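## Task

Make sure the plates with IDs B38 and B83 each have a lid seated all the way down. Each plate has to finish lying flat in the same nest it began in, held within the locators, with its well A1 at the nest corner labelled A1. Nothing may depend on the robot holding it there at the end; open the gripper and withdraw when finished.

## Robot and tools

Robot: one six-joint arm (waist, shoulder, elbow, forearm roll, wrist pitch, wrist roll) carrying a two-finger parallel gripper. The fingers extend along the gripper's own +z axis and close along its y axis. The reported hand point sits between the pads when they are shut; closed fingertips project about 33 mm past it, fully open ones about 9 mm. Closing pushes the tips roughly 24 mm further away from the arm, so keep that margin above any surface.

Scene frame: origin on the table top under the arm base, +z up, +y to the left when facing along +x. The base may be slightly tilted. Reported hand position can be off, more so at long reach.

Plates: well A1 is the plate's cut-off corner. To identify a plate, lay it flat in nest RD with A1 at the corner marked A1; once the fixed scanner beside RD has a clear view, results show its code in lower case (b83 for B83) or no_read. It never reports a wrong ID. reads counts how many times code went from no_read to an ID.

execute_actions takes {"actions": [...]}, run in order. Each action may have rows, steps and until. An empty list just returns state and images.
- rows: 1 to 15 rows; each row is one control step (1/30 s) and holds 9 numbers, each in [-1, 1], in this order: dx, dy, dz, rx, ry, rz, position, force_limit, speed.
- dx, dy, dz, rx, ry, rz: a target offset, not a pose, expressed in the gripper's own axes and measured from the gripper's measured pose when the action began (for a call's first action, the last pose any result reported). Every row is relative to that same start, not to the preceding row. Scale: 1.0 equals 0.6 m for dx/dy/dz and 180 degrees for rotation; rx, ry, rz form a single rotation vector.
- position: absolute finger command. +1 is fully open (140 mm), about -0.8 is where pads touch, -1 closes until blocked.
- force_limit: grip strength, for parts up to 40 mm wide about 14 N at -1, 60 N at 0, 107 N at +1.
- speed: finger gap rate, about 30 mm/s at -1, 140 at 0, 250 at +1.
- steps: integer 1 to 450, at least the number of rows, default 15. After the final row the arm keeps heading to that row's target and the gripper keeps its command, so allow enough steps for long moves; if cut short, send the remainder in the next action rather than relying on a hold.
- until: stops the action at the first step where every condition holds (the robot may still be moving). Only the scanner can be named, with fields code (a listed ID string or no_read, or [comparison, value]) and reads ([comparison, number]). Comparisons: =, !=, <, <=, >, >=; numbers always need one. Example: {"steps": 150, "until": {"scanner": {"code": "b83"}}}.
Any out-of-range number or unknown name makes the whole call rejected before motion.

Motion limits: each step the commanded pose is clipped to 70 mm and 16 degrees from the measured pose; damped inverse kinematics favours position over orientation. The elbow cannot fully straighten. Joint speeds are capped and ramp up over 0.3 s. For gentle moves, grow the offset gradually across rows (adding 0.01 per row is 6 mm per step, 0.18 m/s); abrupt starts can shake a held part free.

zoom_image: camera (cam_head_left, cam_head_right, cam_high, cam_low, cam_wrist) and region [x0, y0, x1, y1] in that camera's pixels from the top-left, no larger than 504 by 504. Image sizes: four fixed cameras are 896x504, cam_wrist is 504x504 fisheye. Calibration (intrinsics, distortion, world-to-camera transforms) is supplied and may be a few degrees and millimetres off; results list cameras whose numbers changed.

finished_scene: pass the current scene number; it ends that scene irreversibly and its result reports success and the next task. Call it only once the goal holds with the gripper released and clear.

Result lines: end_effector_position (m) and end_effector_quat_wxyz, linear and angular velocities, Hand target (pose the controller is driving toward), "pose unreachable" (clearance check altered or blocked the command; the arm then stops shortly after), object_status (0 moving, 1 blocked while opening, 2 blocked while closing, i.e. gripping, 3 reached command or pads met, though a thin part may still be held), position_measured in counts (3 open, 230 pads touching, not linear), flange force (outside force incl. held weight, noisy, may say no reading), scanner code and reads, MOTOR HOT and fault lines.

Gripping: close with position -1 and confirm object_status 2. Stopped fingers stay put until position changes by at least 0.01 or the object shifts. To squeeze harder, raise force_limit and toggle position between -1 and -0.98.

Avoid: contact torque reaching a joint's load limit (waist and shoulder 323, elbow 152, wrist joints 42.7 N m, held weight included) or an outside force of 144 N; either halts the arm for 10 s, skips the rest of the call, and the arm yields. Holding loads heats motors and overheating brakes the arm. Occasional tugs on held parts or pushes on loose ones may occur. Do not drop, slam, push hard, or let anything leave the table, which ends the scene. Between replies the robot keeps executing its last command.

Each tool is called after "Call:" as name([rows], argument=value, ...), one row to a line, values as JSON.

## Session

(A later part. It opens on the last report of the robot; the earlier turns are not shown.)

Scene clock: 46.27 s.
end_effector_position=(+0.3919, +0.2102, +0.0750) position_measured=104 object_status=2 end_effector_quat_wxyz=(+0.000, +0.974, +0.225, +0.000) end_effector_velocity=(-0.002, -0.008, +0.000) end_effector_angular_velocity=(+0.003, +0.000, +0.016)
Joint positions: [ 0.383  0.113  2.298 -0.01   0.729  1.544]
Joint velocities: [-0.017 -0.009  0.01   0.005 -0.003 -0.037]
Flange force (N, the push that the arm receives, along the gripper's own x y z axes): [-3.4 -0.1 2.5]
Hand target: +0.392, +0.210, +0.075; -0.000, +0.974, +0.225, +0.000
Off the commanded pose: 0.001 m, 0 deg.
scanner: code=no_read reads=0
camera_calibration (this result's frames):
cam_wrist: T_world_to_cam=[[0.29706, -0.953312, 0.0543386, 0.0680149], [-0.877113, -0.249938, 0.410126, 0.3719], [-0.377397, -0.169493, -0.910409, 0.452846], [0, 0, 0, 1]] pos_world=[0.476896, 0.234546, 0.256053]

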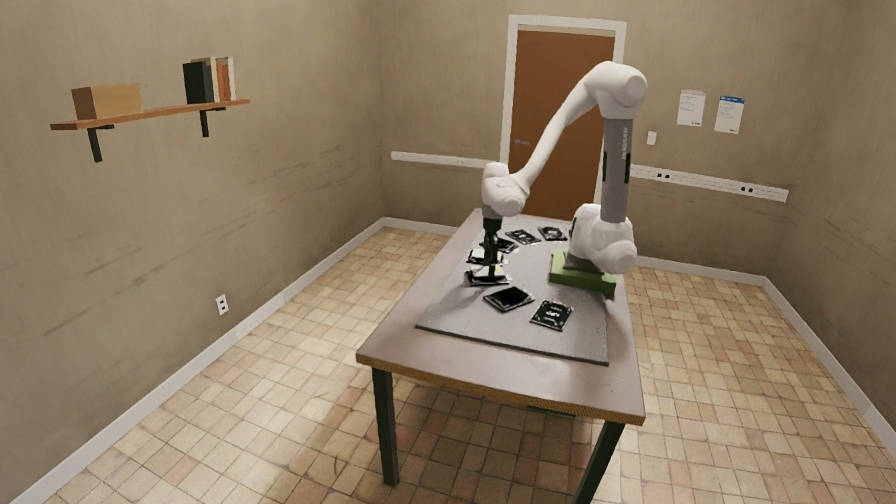

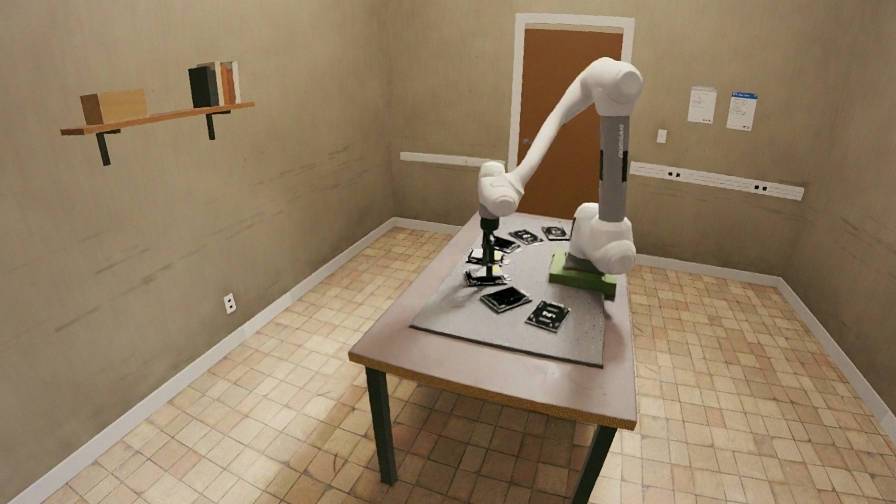

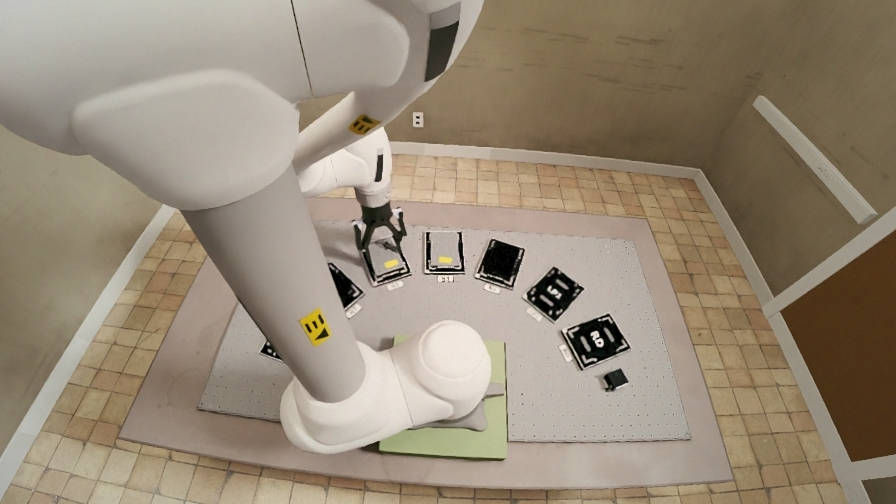

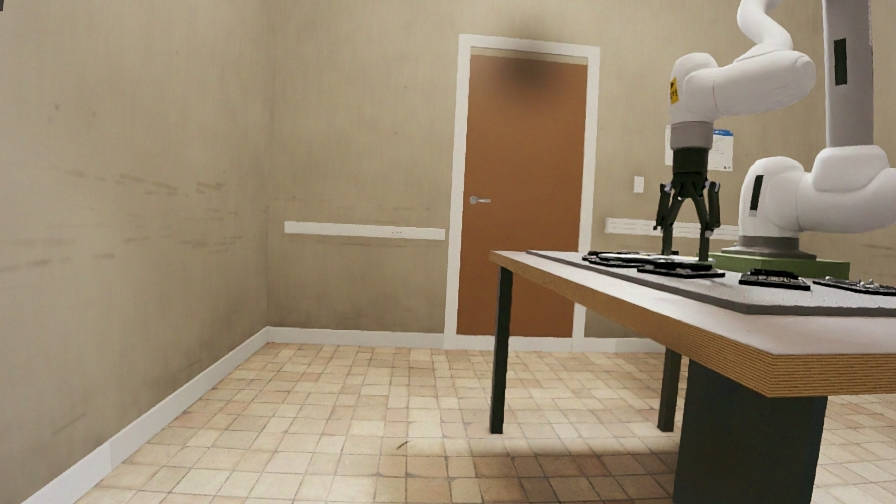

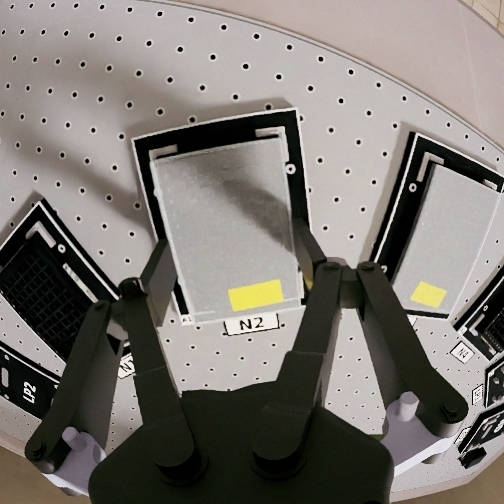

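Call:
execute_actions(actions=[])

Call:
zoom_image(camera="cam_wrist", region=[120, 120, 200, 200])

Call:
zoom_image(camera="cam_wrist", region=[240, 100, 320, 180])

Call:
zoom_image(camera="cam_wrist", region=[160, 260, 240, 340])

Scene clock: 46.43 s.
end_effector_position=(+0.3917, +0.2097, +0.0750) position_measured=104 object_status=2 end_effector_quat_wxyz=(-0.000, +0.974, +0.225, +0.000) end_effector_velocity=(-0.000, -0.001, -0.000) end_effector_angular_velocity=(+0.000, +0.000, +0.001)
Joint positions: [ 0.382  0.113  2.299 -0.009  0.729  1.542]
Joint velocities: [-0.002 -0.001  0.001  0.001 -0.    -0.003]
Flange force (N, the push that the arm receives, along the gripper's own x y z axes): [0.2 5.1 6.9]
Hand target: +0.392, +0.210, +0.075; -0.000, +0.974, +0.225, +0.000
Off the commanded pose: 0.000 m, 0 deg.
scanner: code=no_read reads=0
camera_calibration (this result's frames):
cam_wrist: T_world_to_cam=[[0.298018, -0.953027, 0.0540743, 0.0672152], [-0.87686, -0.250934, 0.410059, 0.371767], [-0.377228, -0.169621, -0.910455, 0.452686], [0, 0, 0, 1]] pos_world=[0.476723, 0.234132, 0.256069]

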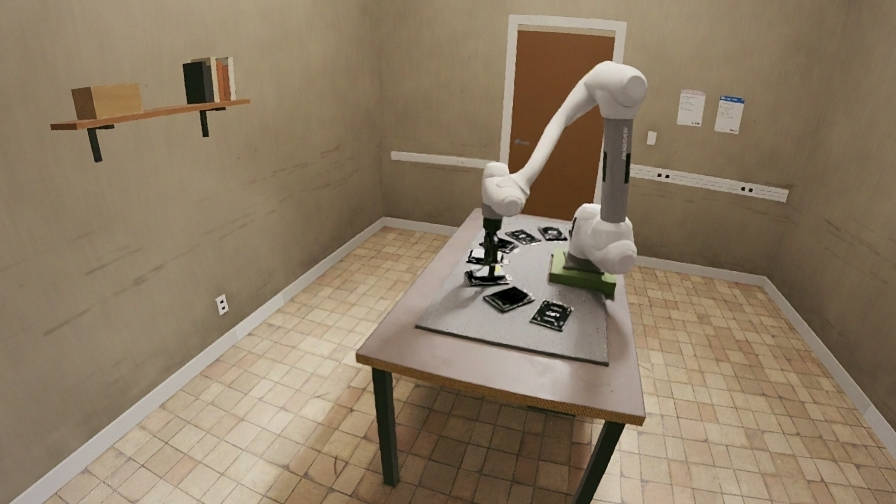

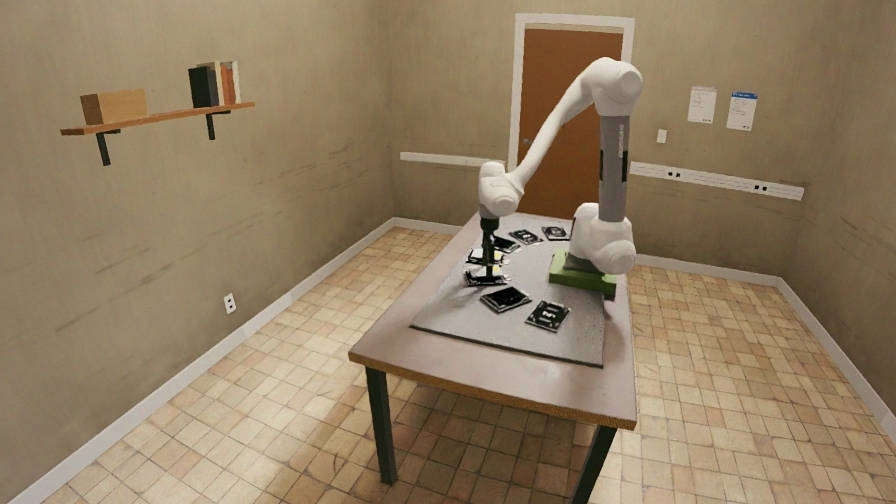

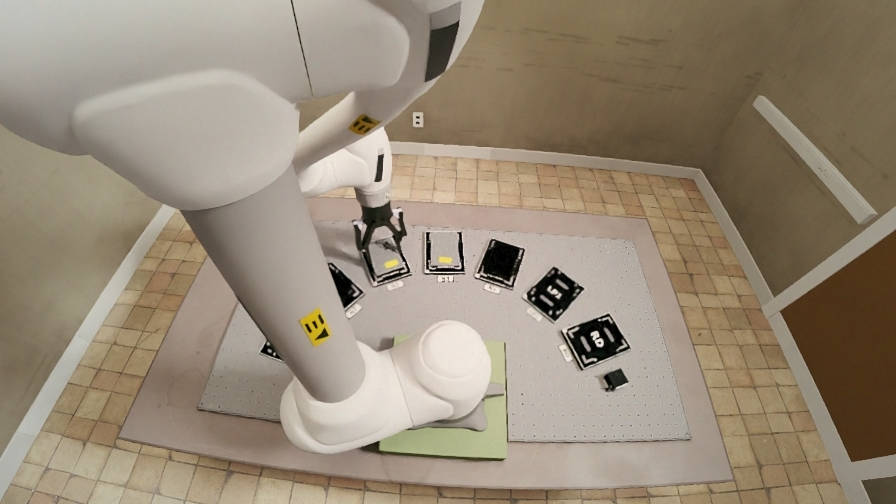

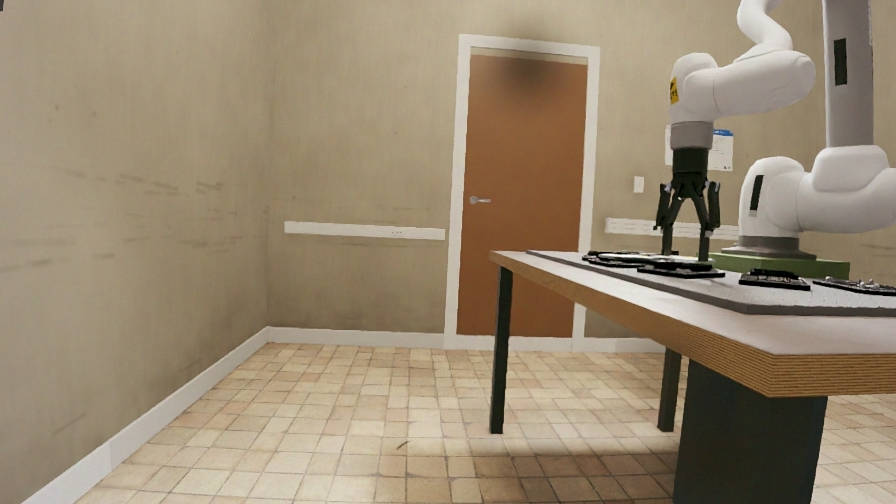

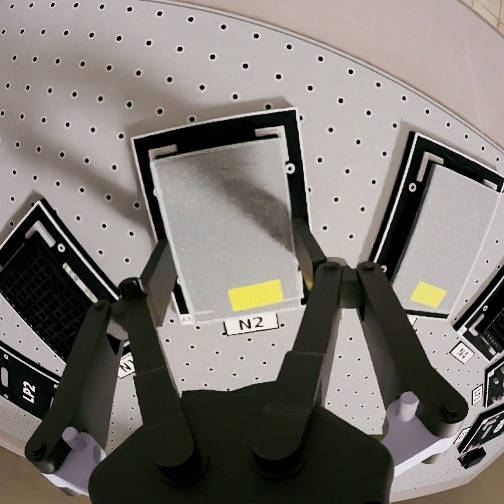

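Region (120, 120, 200, 200) of cam_wrist's 504x504 image, scaled by 6.300, with more detail than that image has.

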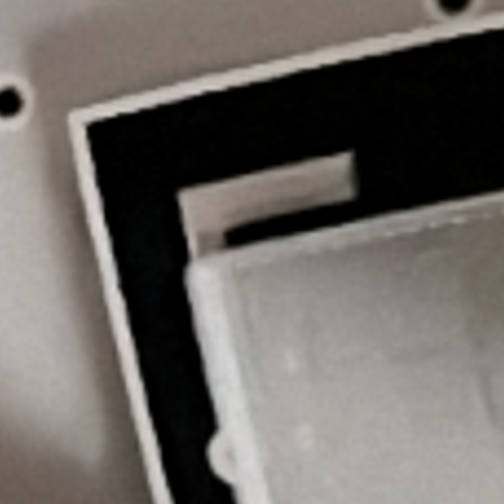

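Region (240, 100, 320, 180) of cam_wrist's 504x504 image, scaled by 6.300, with more detail than that image has.

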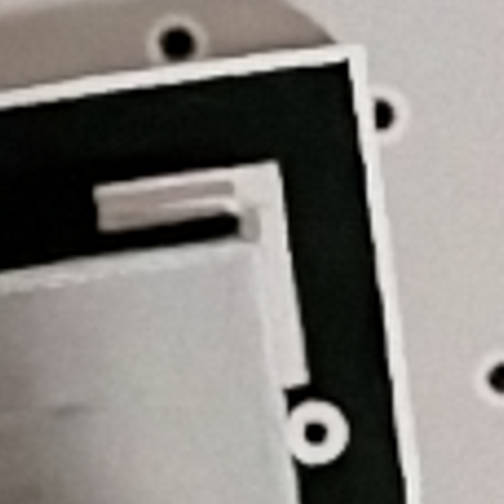

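Region (160, 260, 240, 340) of cam_wrist's 504x504 image, scaled by 6.300, with more detail than that image has.

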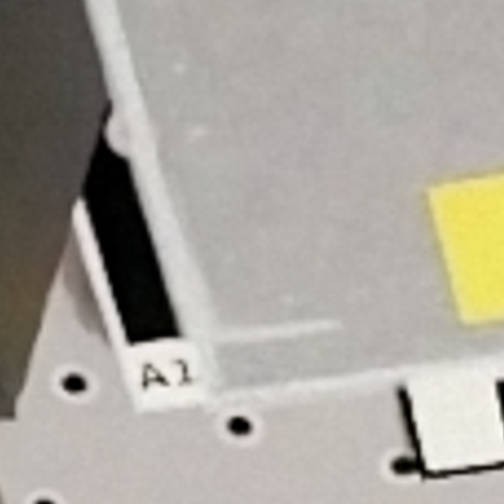

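Call:
execute_actions([
  {"rows": [[0.0001,0.0002,0.0005,0,0,-0.0001,-1,-0.4,-0.6],[0.0002,0.0004,0.0018,0,0,-0.0003,-1,-0.4,-0.6],[0.0002,0.0004,0.0036,0,0,-0.0003,-1,-0.4,-0.6],[0.0002,0.0004,0.0057,0,0,-0.0003,-1,-0.4,-0.6],[0.0002,0.0004,0.0077,0,0,-0.0003,-1,-0.4,-0.6],[0.0002,0.0004,0.0096,0,0,-0.0003,-1,-0.4,-0.6],[0.0002,0.0004,0.0108,0,0,-0.0003,-1,-0.4,-0.6],[0.0002,0.0004,0.0113,0,0,-0.0003,-1,-0.4,-0.6]], "steps": 10},
])

Scene clock: 49.37 s.
end_effector_position=(+0.3919, +0.2096, +0.0688) position_measured=104 object_status=2 end_effector_quat_wxyz=(-0.000, +0.974, +0.226, +0.000) end_effector_velocity=(+0.000, +0.000, -0.009) end_effector_angular_velocity=(+0.001, +0.001, -0.003)
Joint positions: [ 0.381  0.123  2.303 -0.009  0.714  1.54 ]
Joint velocities: [-0.001  0.016  0.006  0.001 -0.021  0.002]
Flange force (N, the push that the arm receives, along the gripper's own x y z axes): [-1.9 3.9 3.2]
Hand target: +0.392, +0.210, +0.068; -0.000, +0.974, +0.226, +0.000
Off the commanded pose: 0.001 m, 0 deg.
scanner: code=no_read reads=0
camera_calibration (this result's frames):
cam_wrist: T_world_to_cam=[[0.298797, -0.95279, 0.0539529, 0.0670267], [-0.87665, -0.2517, 0.410038, 0.374515], [-0.377101, -0.169816, -0.910471, 0.447082], [0, 0, 0, 1]] pos_world=[0.476886, 0.234049, 0.249873]

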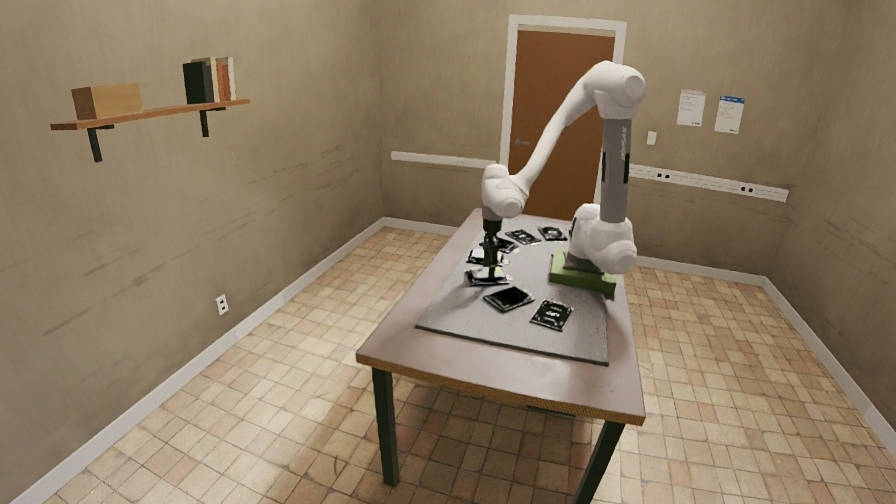

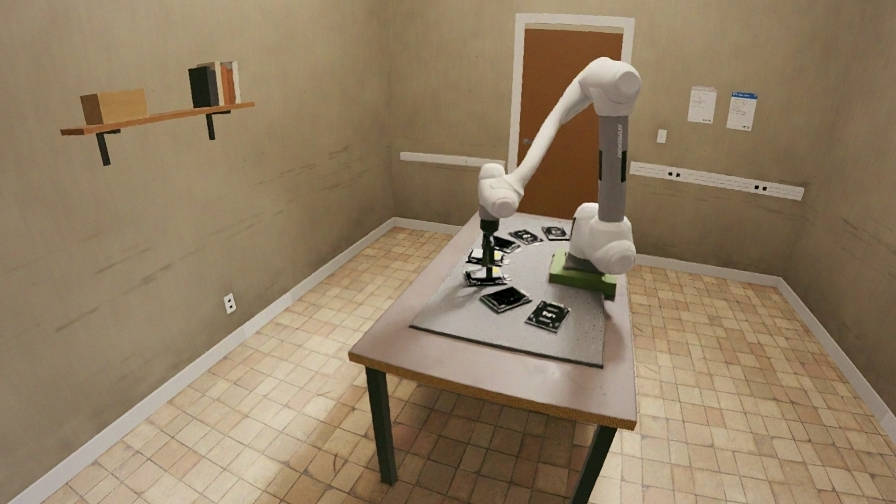

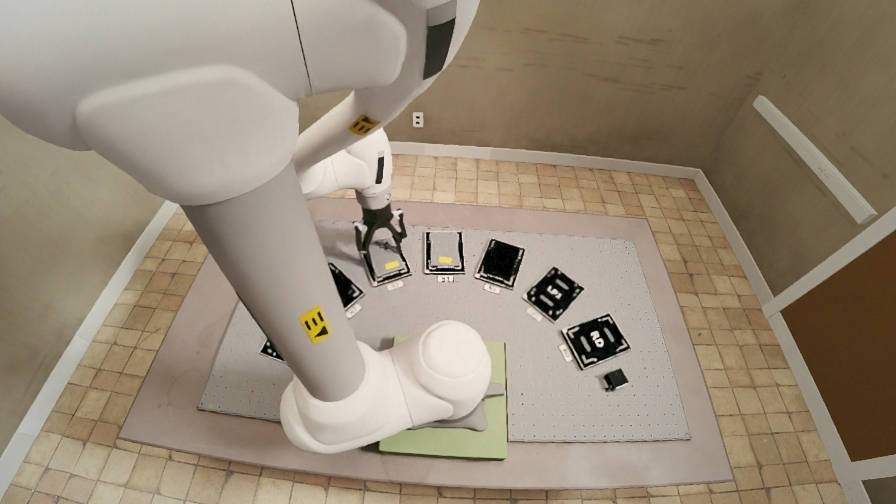

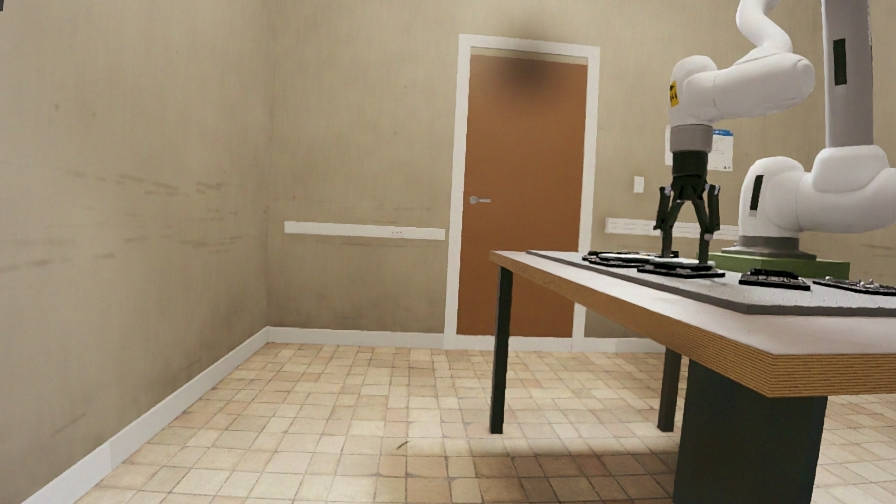

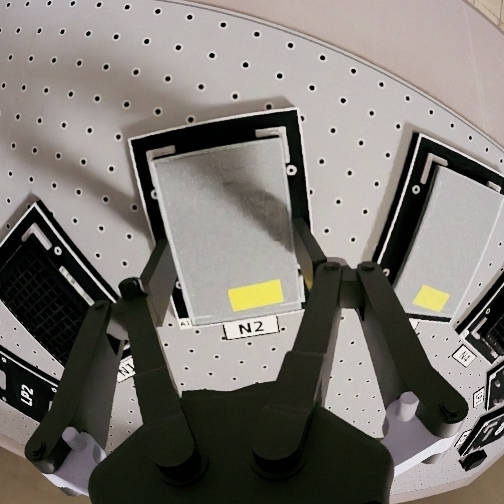

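Call:
execute_actions(actions=[])

Scene clock: 49.47 s.
end_effector_position=(+0.3919, +0.2096, +0.0683) position_measured=104 object_status=2 end_effector_quat_wxyz=(-0.000, +0.974, +0.226, +0.000) end_effector_velocity=(+0.000, +0.000, -0.002) end_effector_angular_velocity=(+0.000, +0.001, -0.000)
Joint positions: [ 0.381  0.124  2.303 -0.009  0.713  1.54 ]
Joint velocities: [-0.     0.004  0.001  0.001 -0.004 -0.001]
Flange force (N, the push that the arm receives, along the gripper's own x y z axes): [-1.1 1.1 6.3]
Hand target: +0.392, +0.210, +0.068; -0.000, +0.974, +0.226, +0.000
Off the commanded pose: 0.000 m, 0 deg.
scanner: code=no_read reads=0
camera_calibration (this result's frames):
cam_wrist: T_world_to_cam=[[0.298802, -0.952789, 0.0539442, 0.0670554], [-0.876652, -0.25171, 0.410029, 0.374728], [-0.377093, -0.169808, -0.910476, 0.446677], [0, 0, 0, 1]] pos_world=[0.476908, 0.234062, 0.249422]

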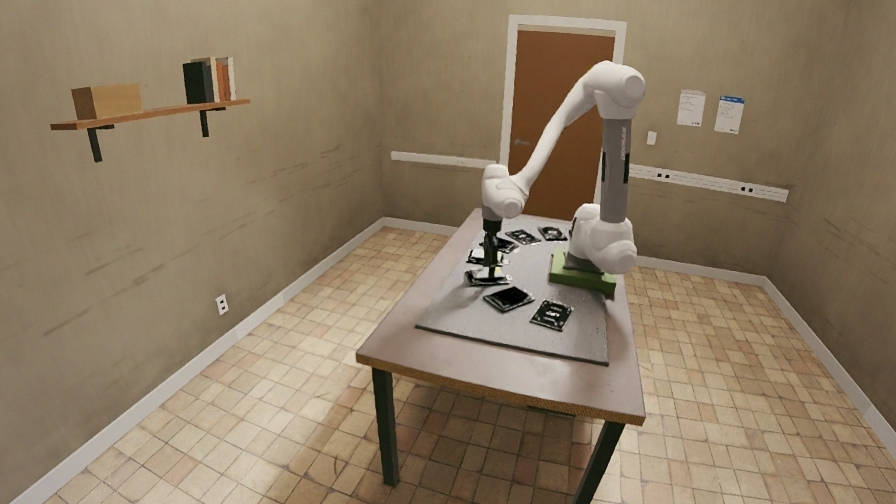

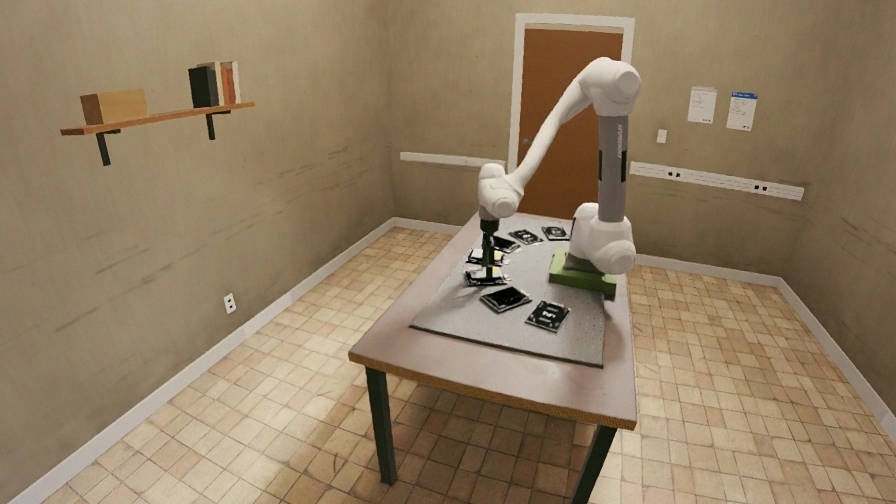

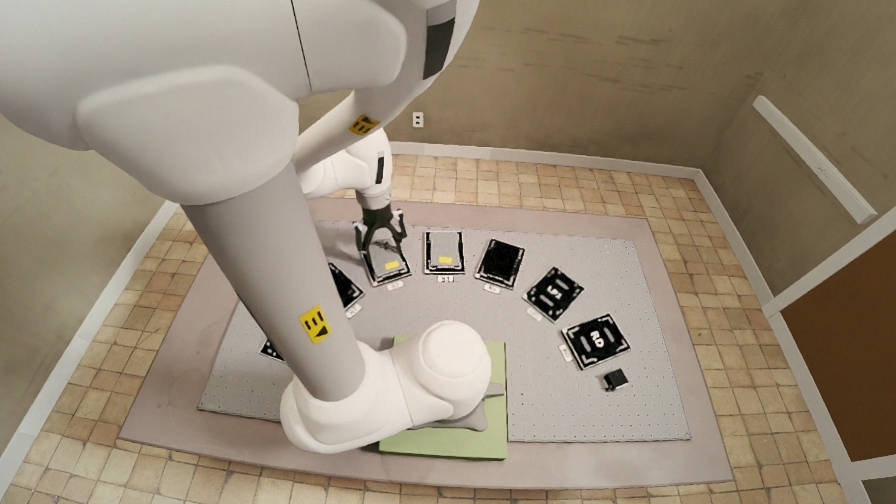

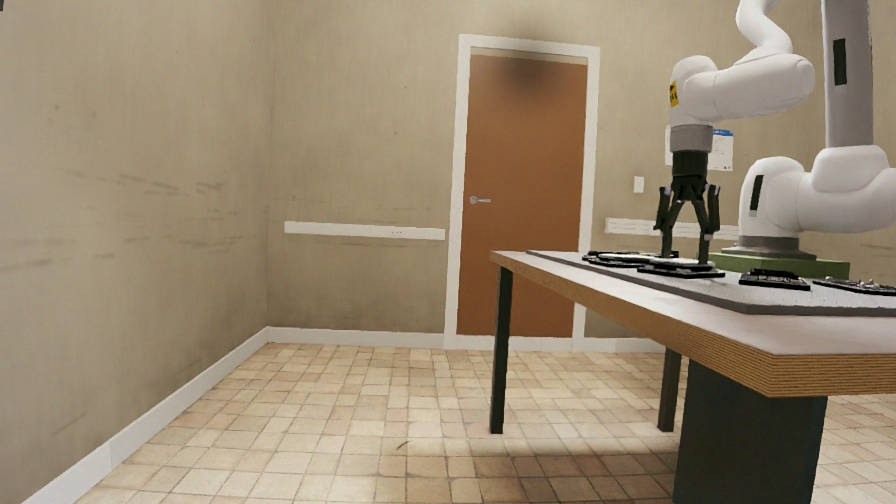

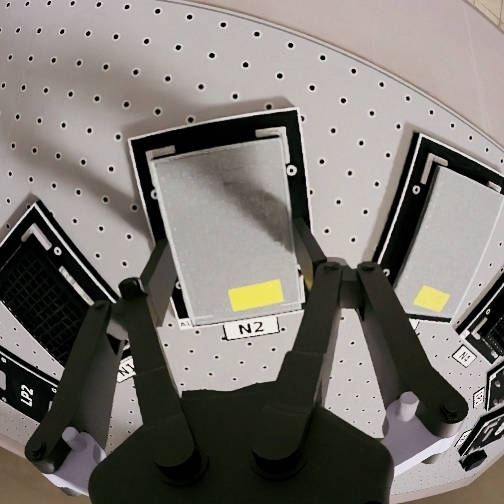

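Call:
execute_actions([
  {"rows": [[0,0,0.0006,0,0,0,-1,-0.4,-0.6],[0,0,0.0014,0,0,0,-1,-0.4,-0.6],[0,0,0.0022,0,0,0,-1,-0.4,-0.6],[0,0,0.0027,0,0,0,-1,-0.4,-0.6]], "steps": 6},
])

Scene clock: 49.77 s.
end_effector_position=(+0.3919, +0.2096, +0.0670) position_measured=104 object_status=2 end_effector_quat_wxyz=(-0.000, +0.974, +0.226, +0.000) end_effector_velocity=(-0.000, +0.000, -0.004) end_effector_angular_velocity=(+0.000, +0.000, -0.001)
Joint positions: [ 0.381  0.126  2.304 -0.009  0.71   1.54 ]
Joint velocities: [-0.     0.007  0.003  0.    -0.01   0.001]
Flange force (N, the push that the arm receives, along the gripper's own x y z axes): [2.0 1.2 8.4]
Hand target: +0.392, +0.210, +0.067; -0.000, +0.974, +0.226, +0.000
Off the commanded pose: 0.000 m, 0 deg.
scanner: code=no_read reads=0
camera_calibration (this result's frames):
cam_wrist: T_world_to_cam=[[0.298807, -0.952789, 0.0539257, 0.0671343], [-0.876636, -0.251716, 0.410058, 0.375267], [-0.377125, -0.169802, -0.910464, 0.445447], [0, 0, 0, 1]] pos_world=[0.476902, 0.234063, 0.248062]

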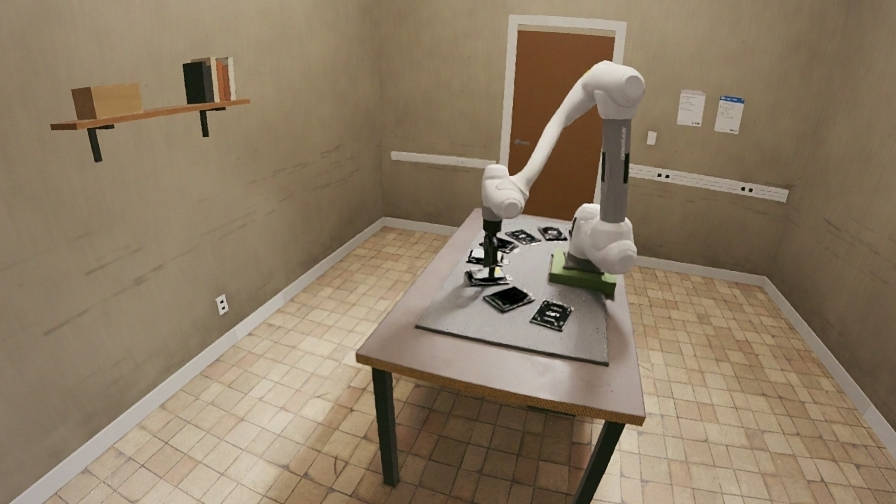

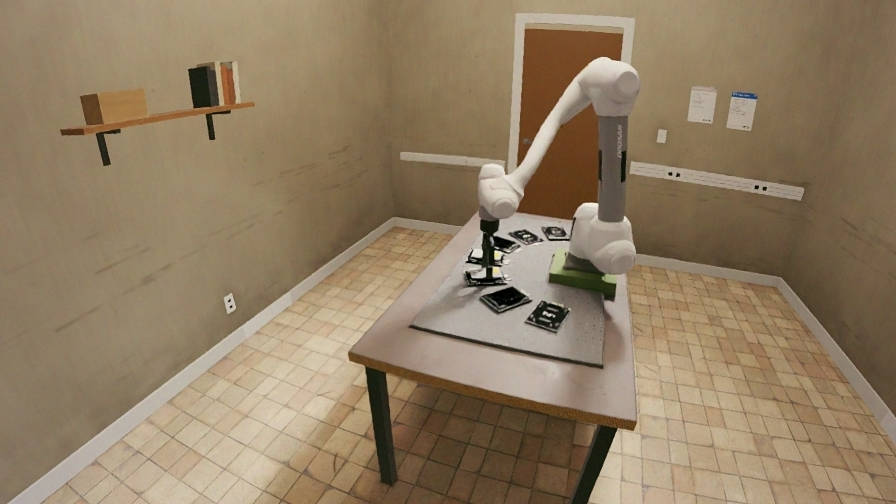

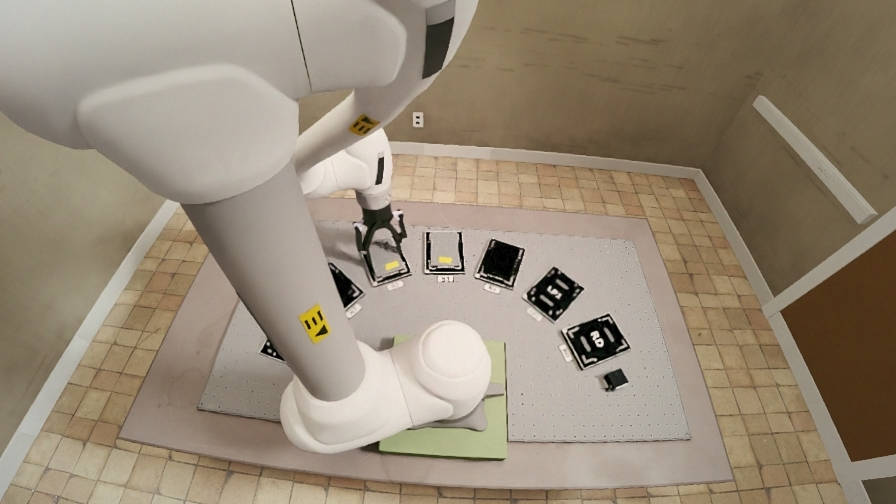

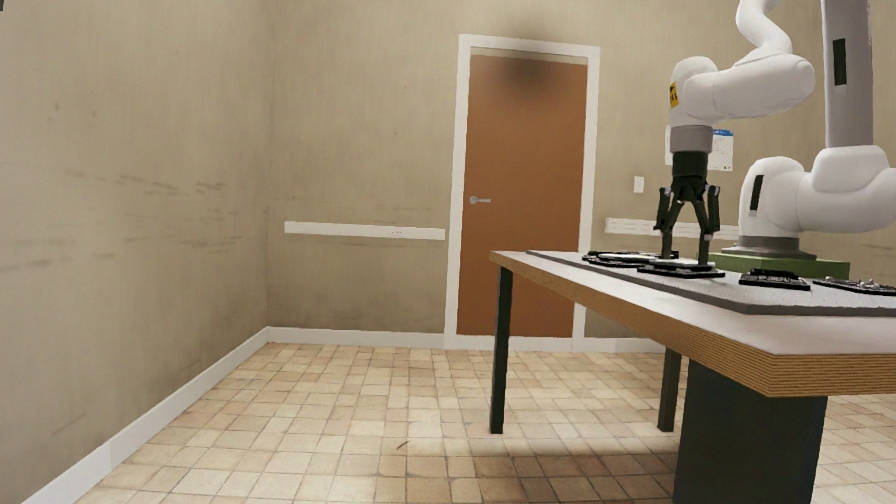

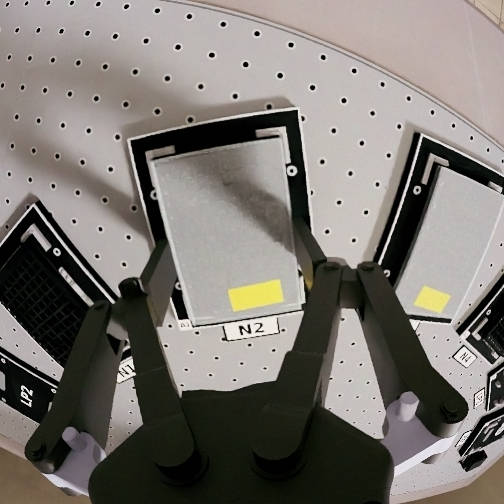

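Call:
execute_actions(actions=[])

Scene clock: 50.77 s.
end_effector_position=(+0.3919, +0.2096, +0.0667) position_measured=104 object_status=2 end_effector_quat_wxyz=(-0.000, +0.974, +0.226, +0.000) end_effector_velocity=(+0.000, -0.000, +0.000) end_effector_angular_velocity=(+0.001, -0.001, -0.003)
Joint positions: [ 0.381  0.126  2.305 -0.009  0.709  1.54 ]
Joint velocities: [-0.001 -0.001  0.     0.001 -0.     0.002]
Flange force (N, the push that the arm receives, along the gripper's own x y z axes): [-2.6 1.2 5.7]
Hand target: +0.392, +0.210, +0.067; -0.000, +0.974, +0.226, +0.000
Off the commanded pose: 0.000 m, 0 deg.
scanner: code=no_read reads=0
camera_calibration (this result's frames):
cam_wrist: T_world_to_cam=[[0.298833, -0.95278, 0.0539411, 0.0671317], [-0.876642, -0.251739, 0.410032, 0.375395], [-0.377091, -0.169818, -0.910475, 0.445203], [0, 0, 0, 1]] pos_world=[0.476908, 0.234067, 0.247801]

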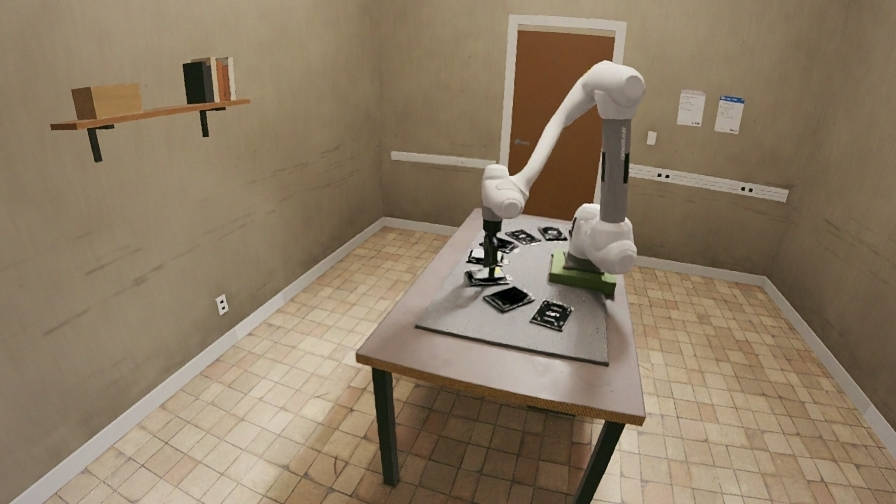

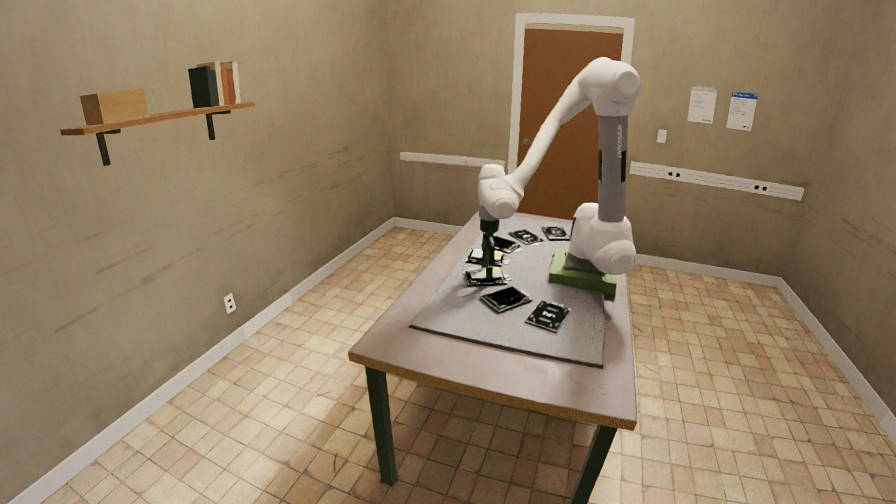

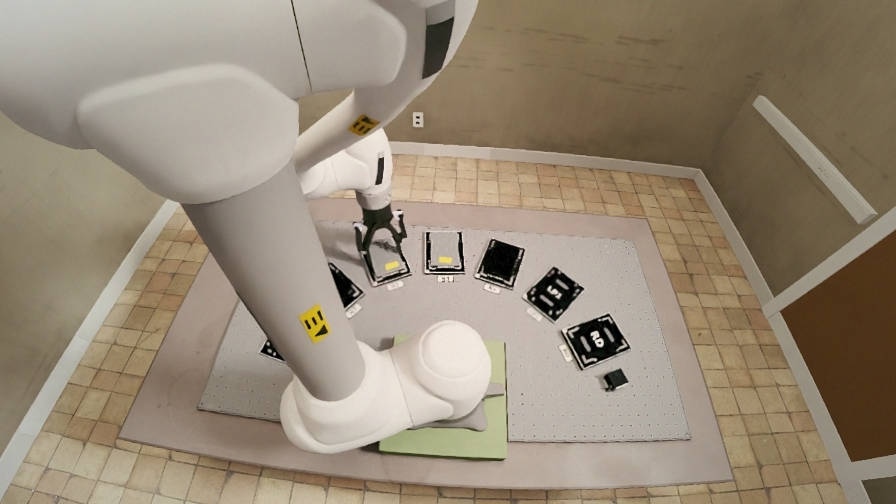

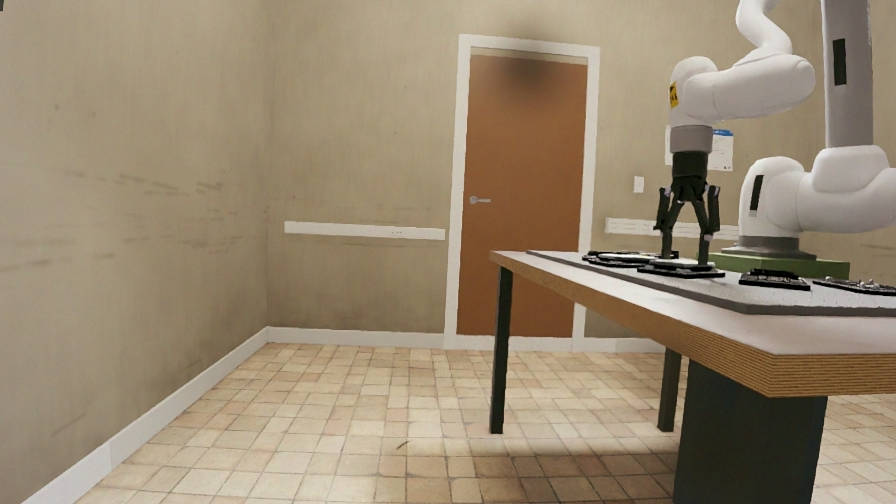

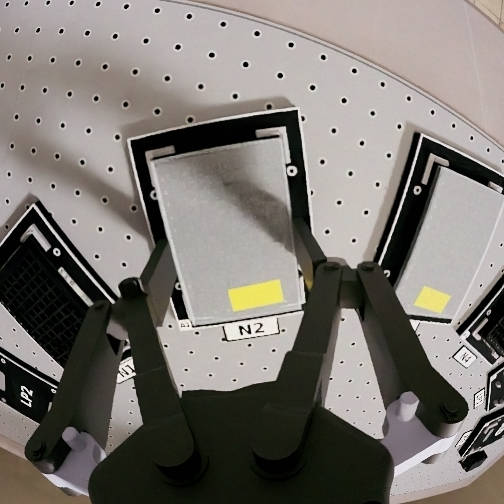

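Call:
execute_actions([
  {"rows": [[0,0,0.0006,0,0,0,-1,-0.4,-0.6],[0,0,0.0014,0,0,0,-1,-0.4,-0.6],[0,0,0.002,0,0,0,-1,-0.4,-0.6],[0,0,0.0022,0,0,0,-1,-0.4,-0.6]], "steps": 5},
])

Scene clock: 51.03 s.
end_effector_position=(+0.3919, +0.2096, +0.0657) position_measured=104 object_status=2 end_effector_quat_wxyz=(-0.000, +0.974, +0.226, +0.000) end_effector_velocity=(-0.000, -0.000, -0.006) end_effector_angular_velocity=(-0.000, +0.001, -0.002)
Joint positions: [ 0.381  0.128  2.305 -0.009  0.707  1.54 ]
Joint velocities: [-0.     0.009  0.004  0.    -0.012  0.001]
Flange force (N, the push that the arm receives, along the gripper's own x y z axes): [-1.9 1.1 2.9]
Hand target: +0.392, +0.210, +0.065; -0.000, +0.974, +0.226, +0.000
Off the commanded pose: 0.000 m, 0 deg.
scanner: code=no_read reads=0
camera_calibration (this result's frames):
cam_wrist: T_world_to_cam=[[0.298853, -0.952773, 0.0539442, 0.0671749], [-0.876627, -0.251752, 0.410056, 0.37579], [-0.37711, -0.169836, -0.910464, 0.444301], [0, 0, 0, 1]] pos_world=[0.476903, 0.234067, 0.246801]

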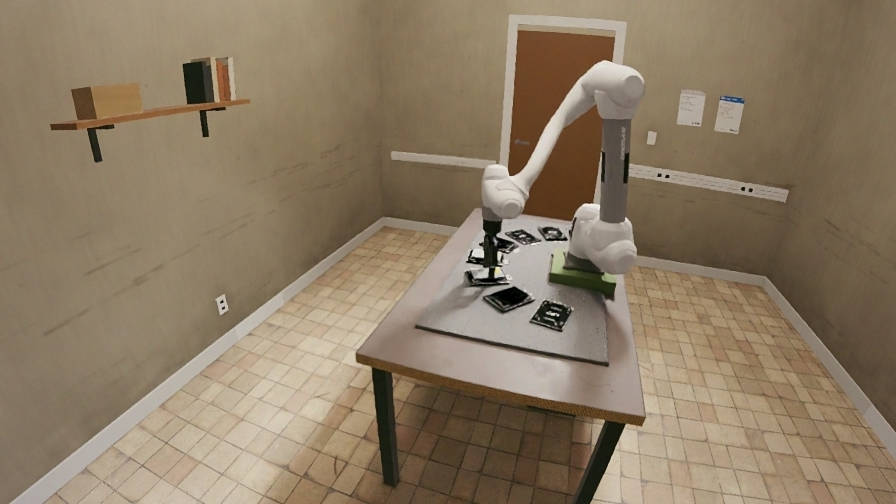

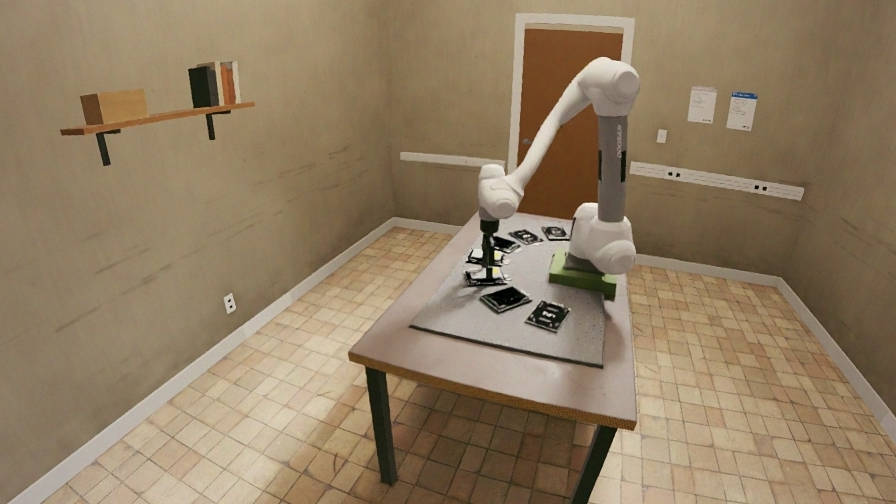

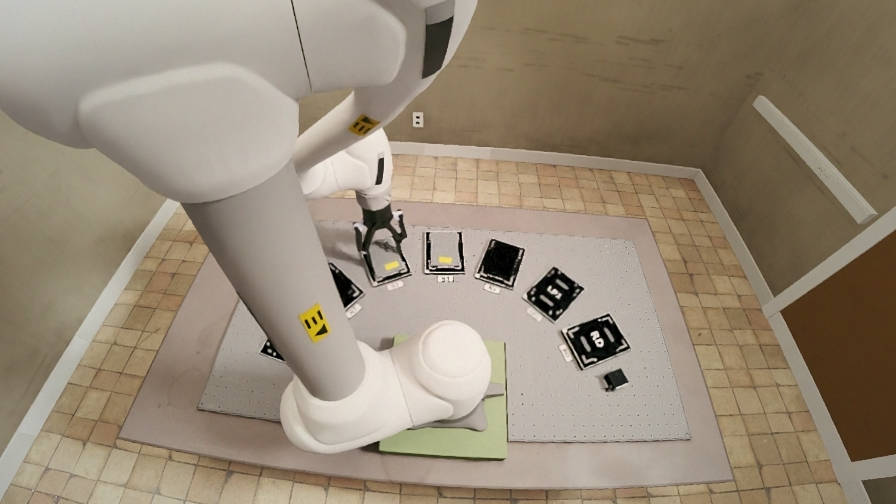

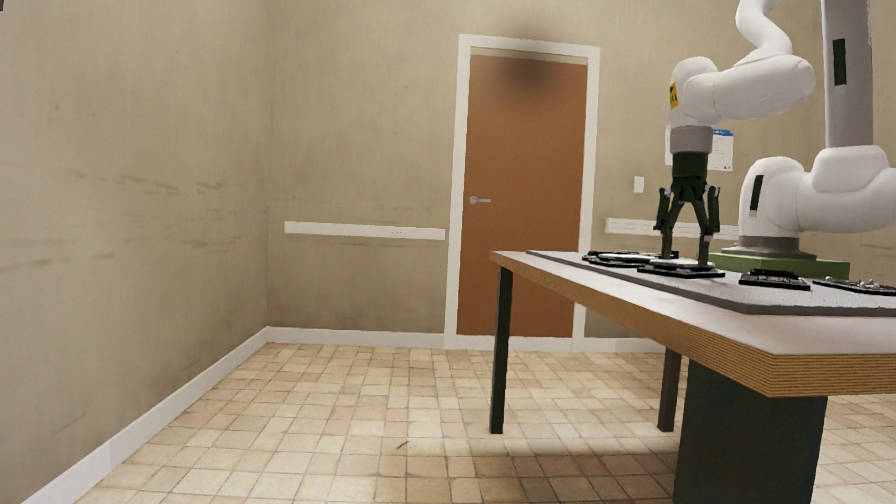

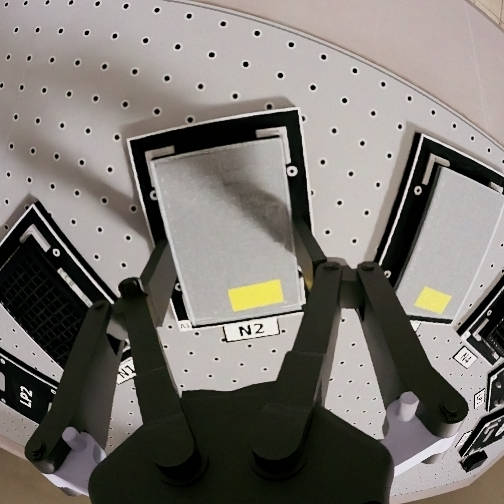

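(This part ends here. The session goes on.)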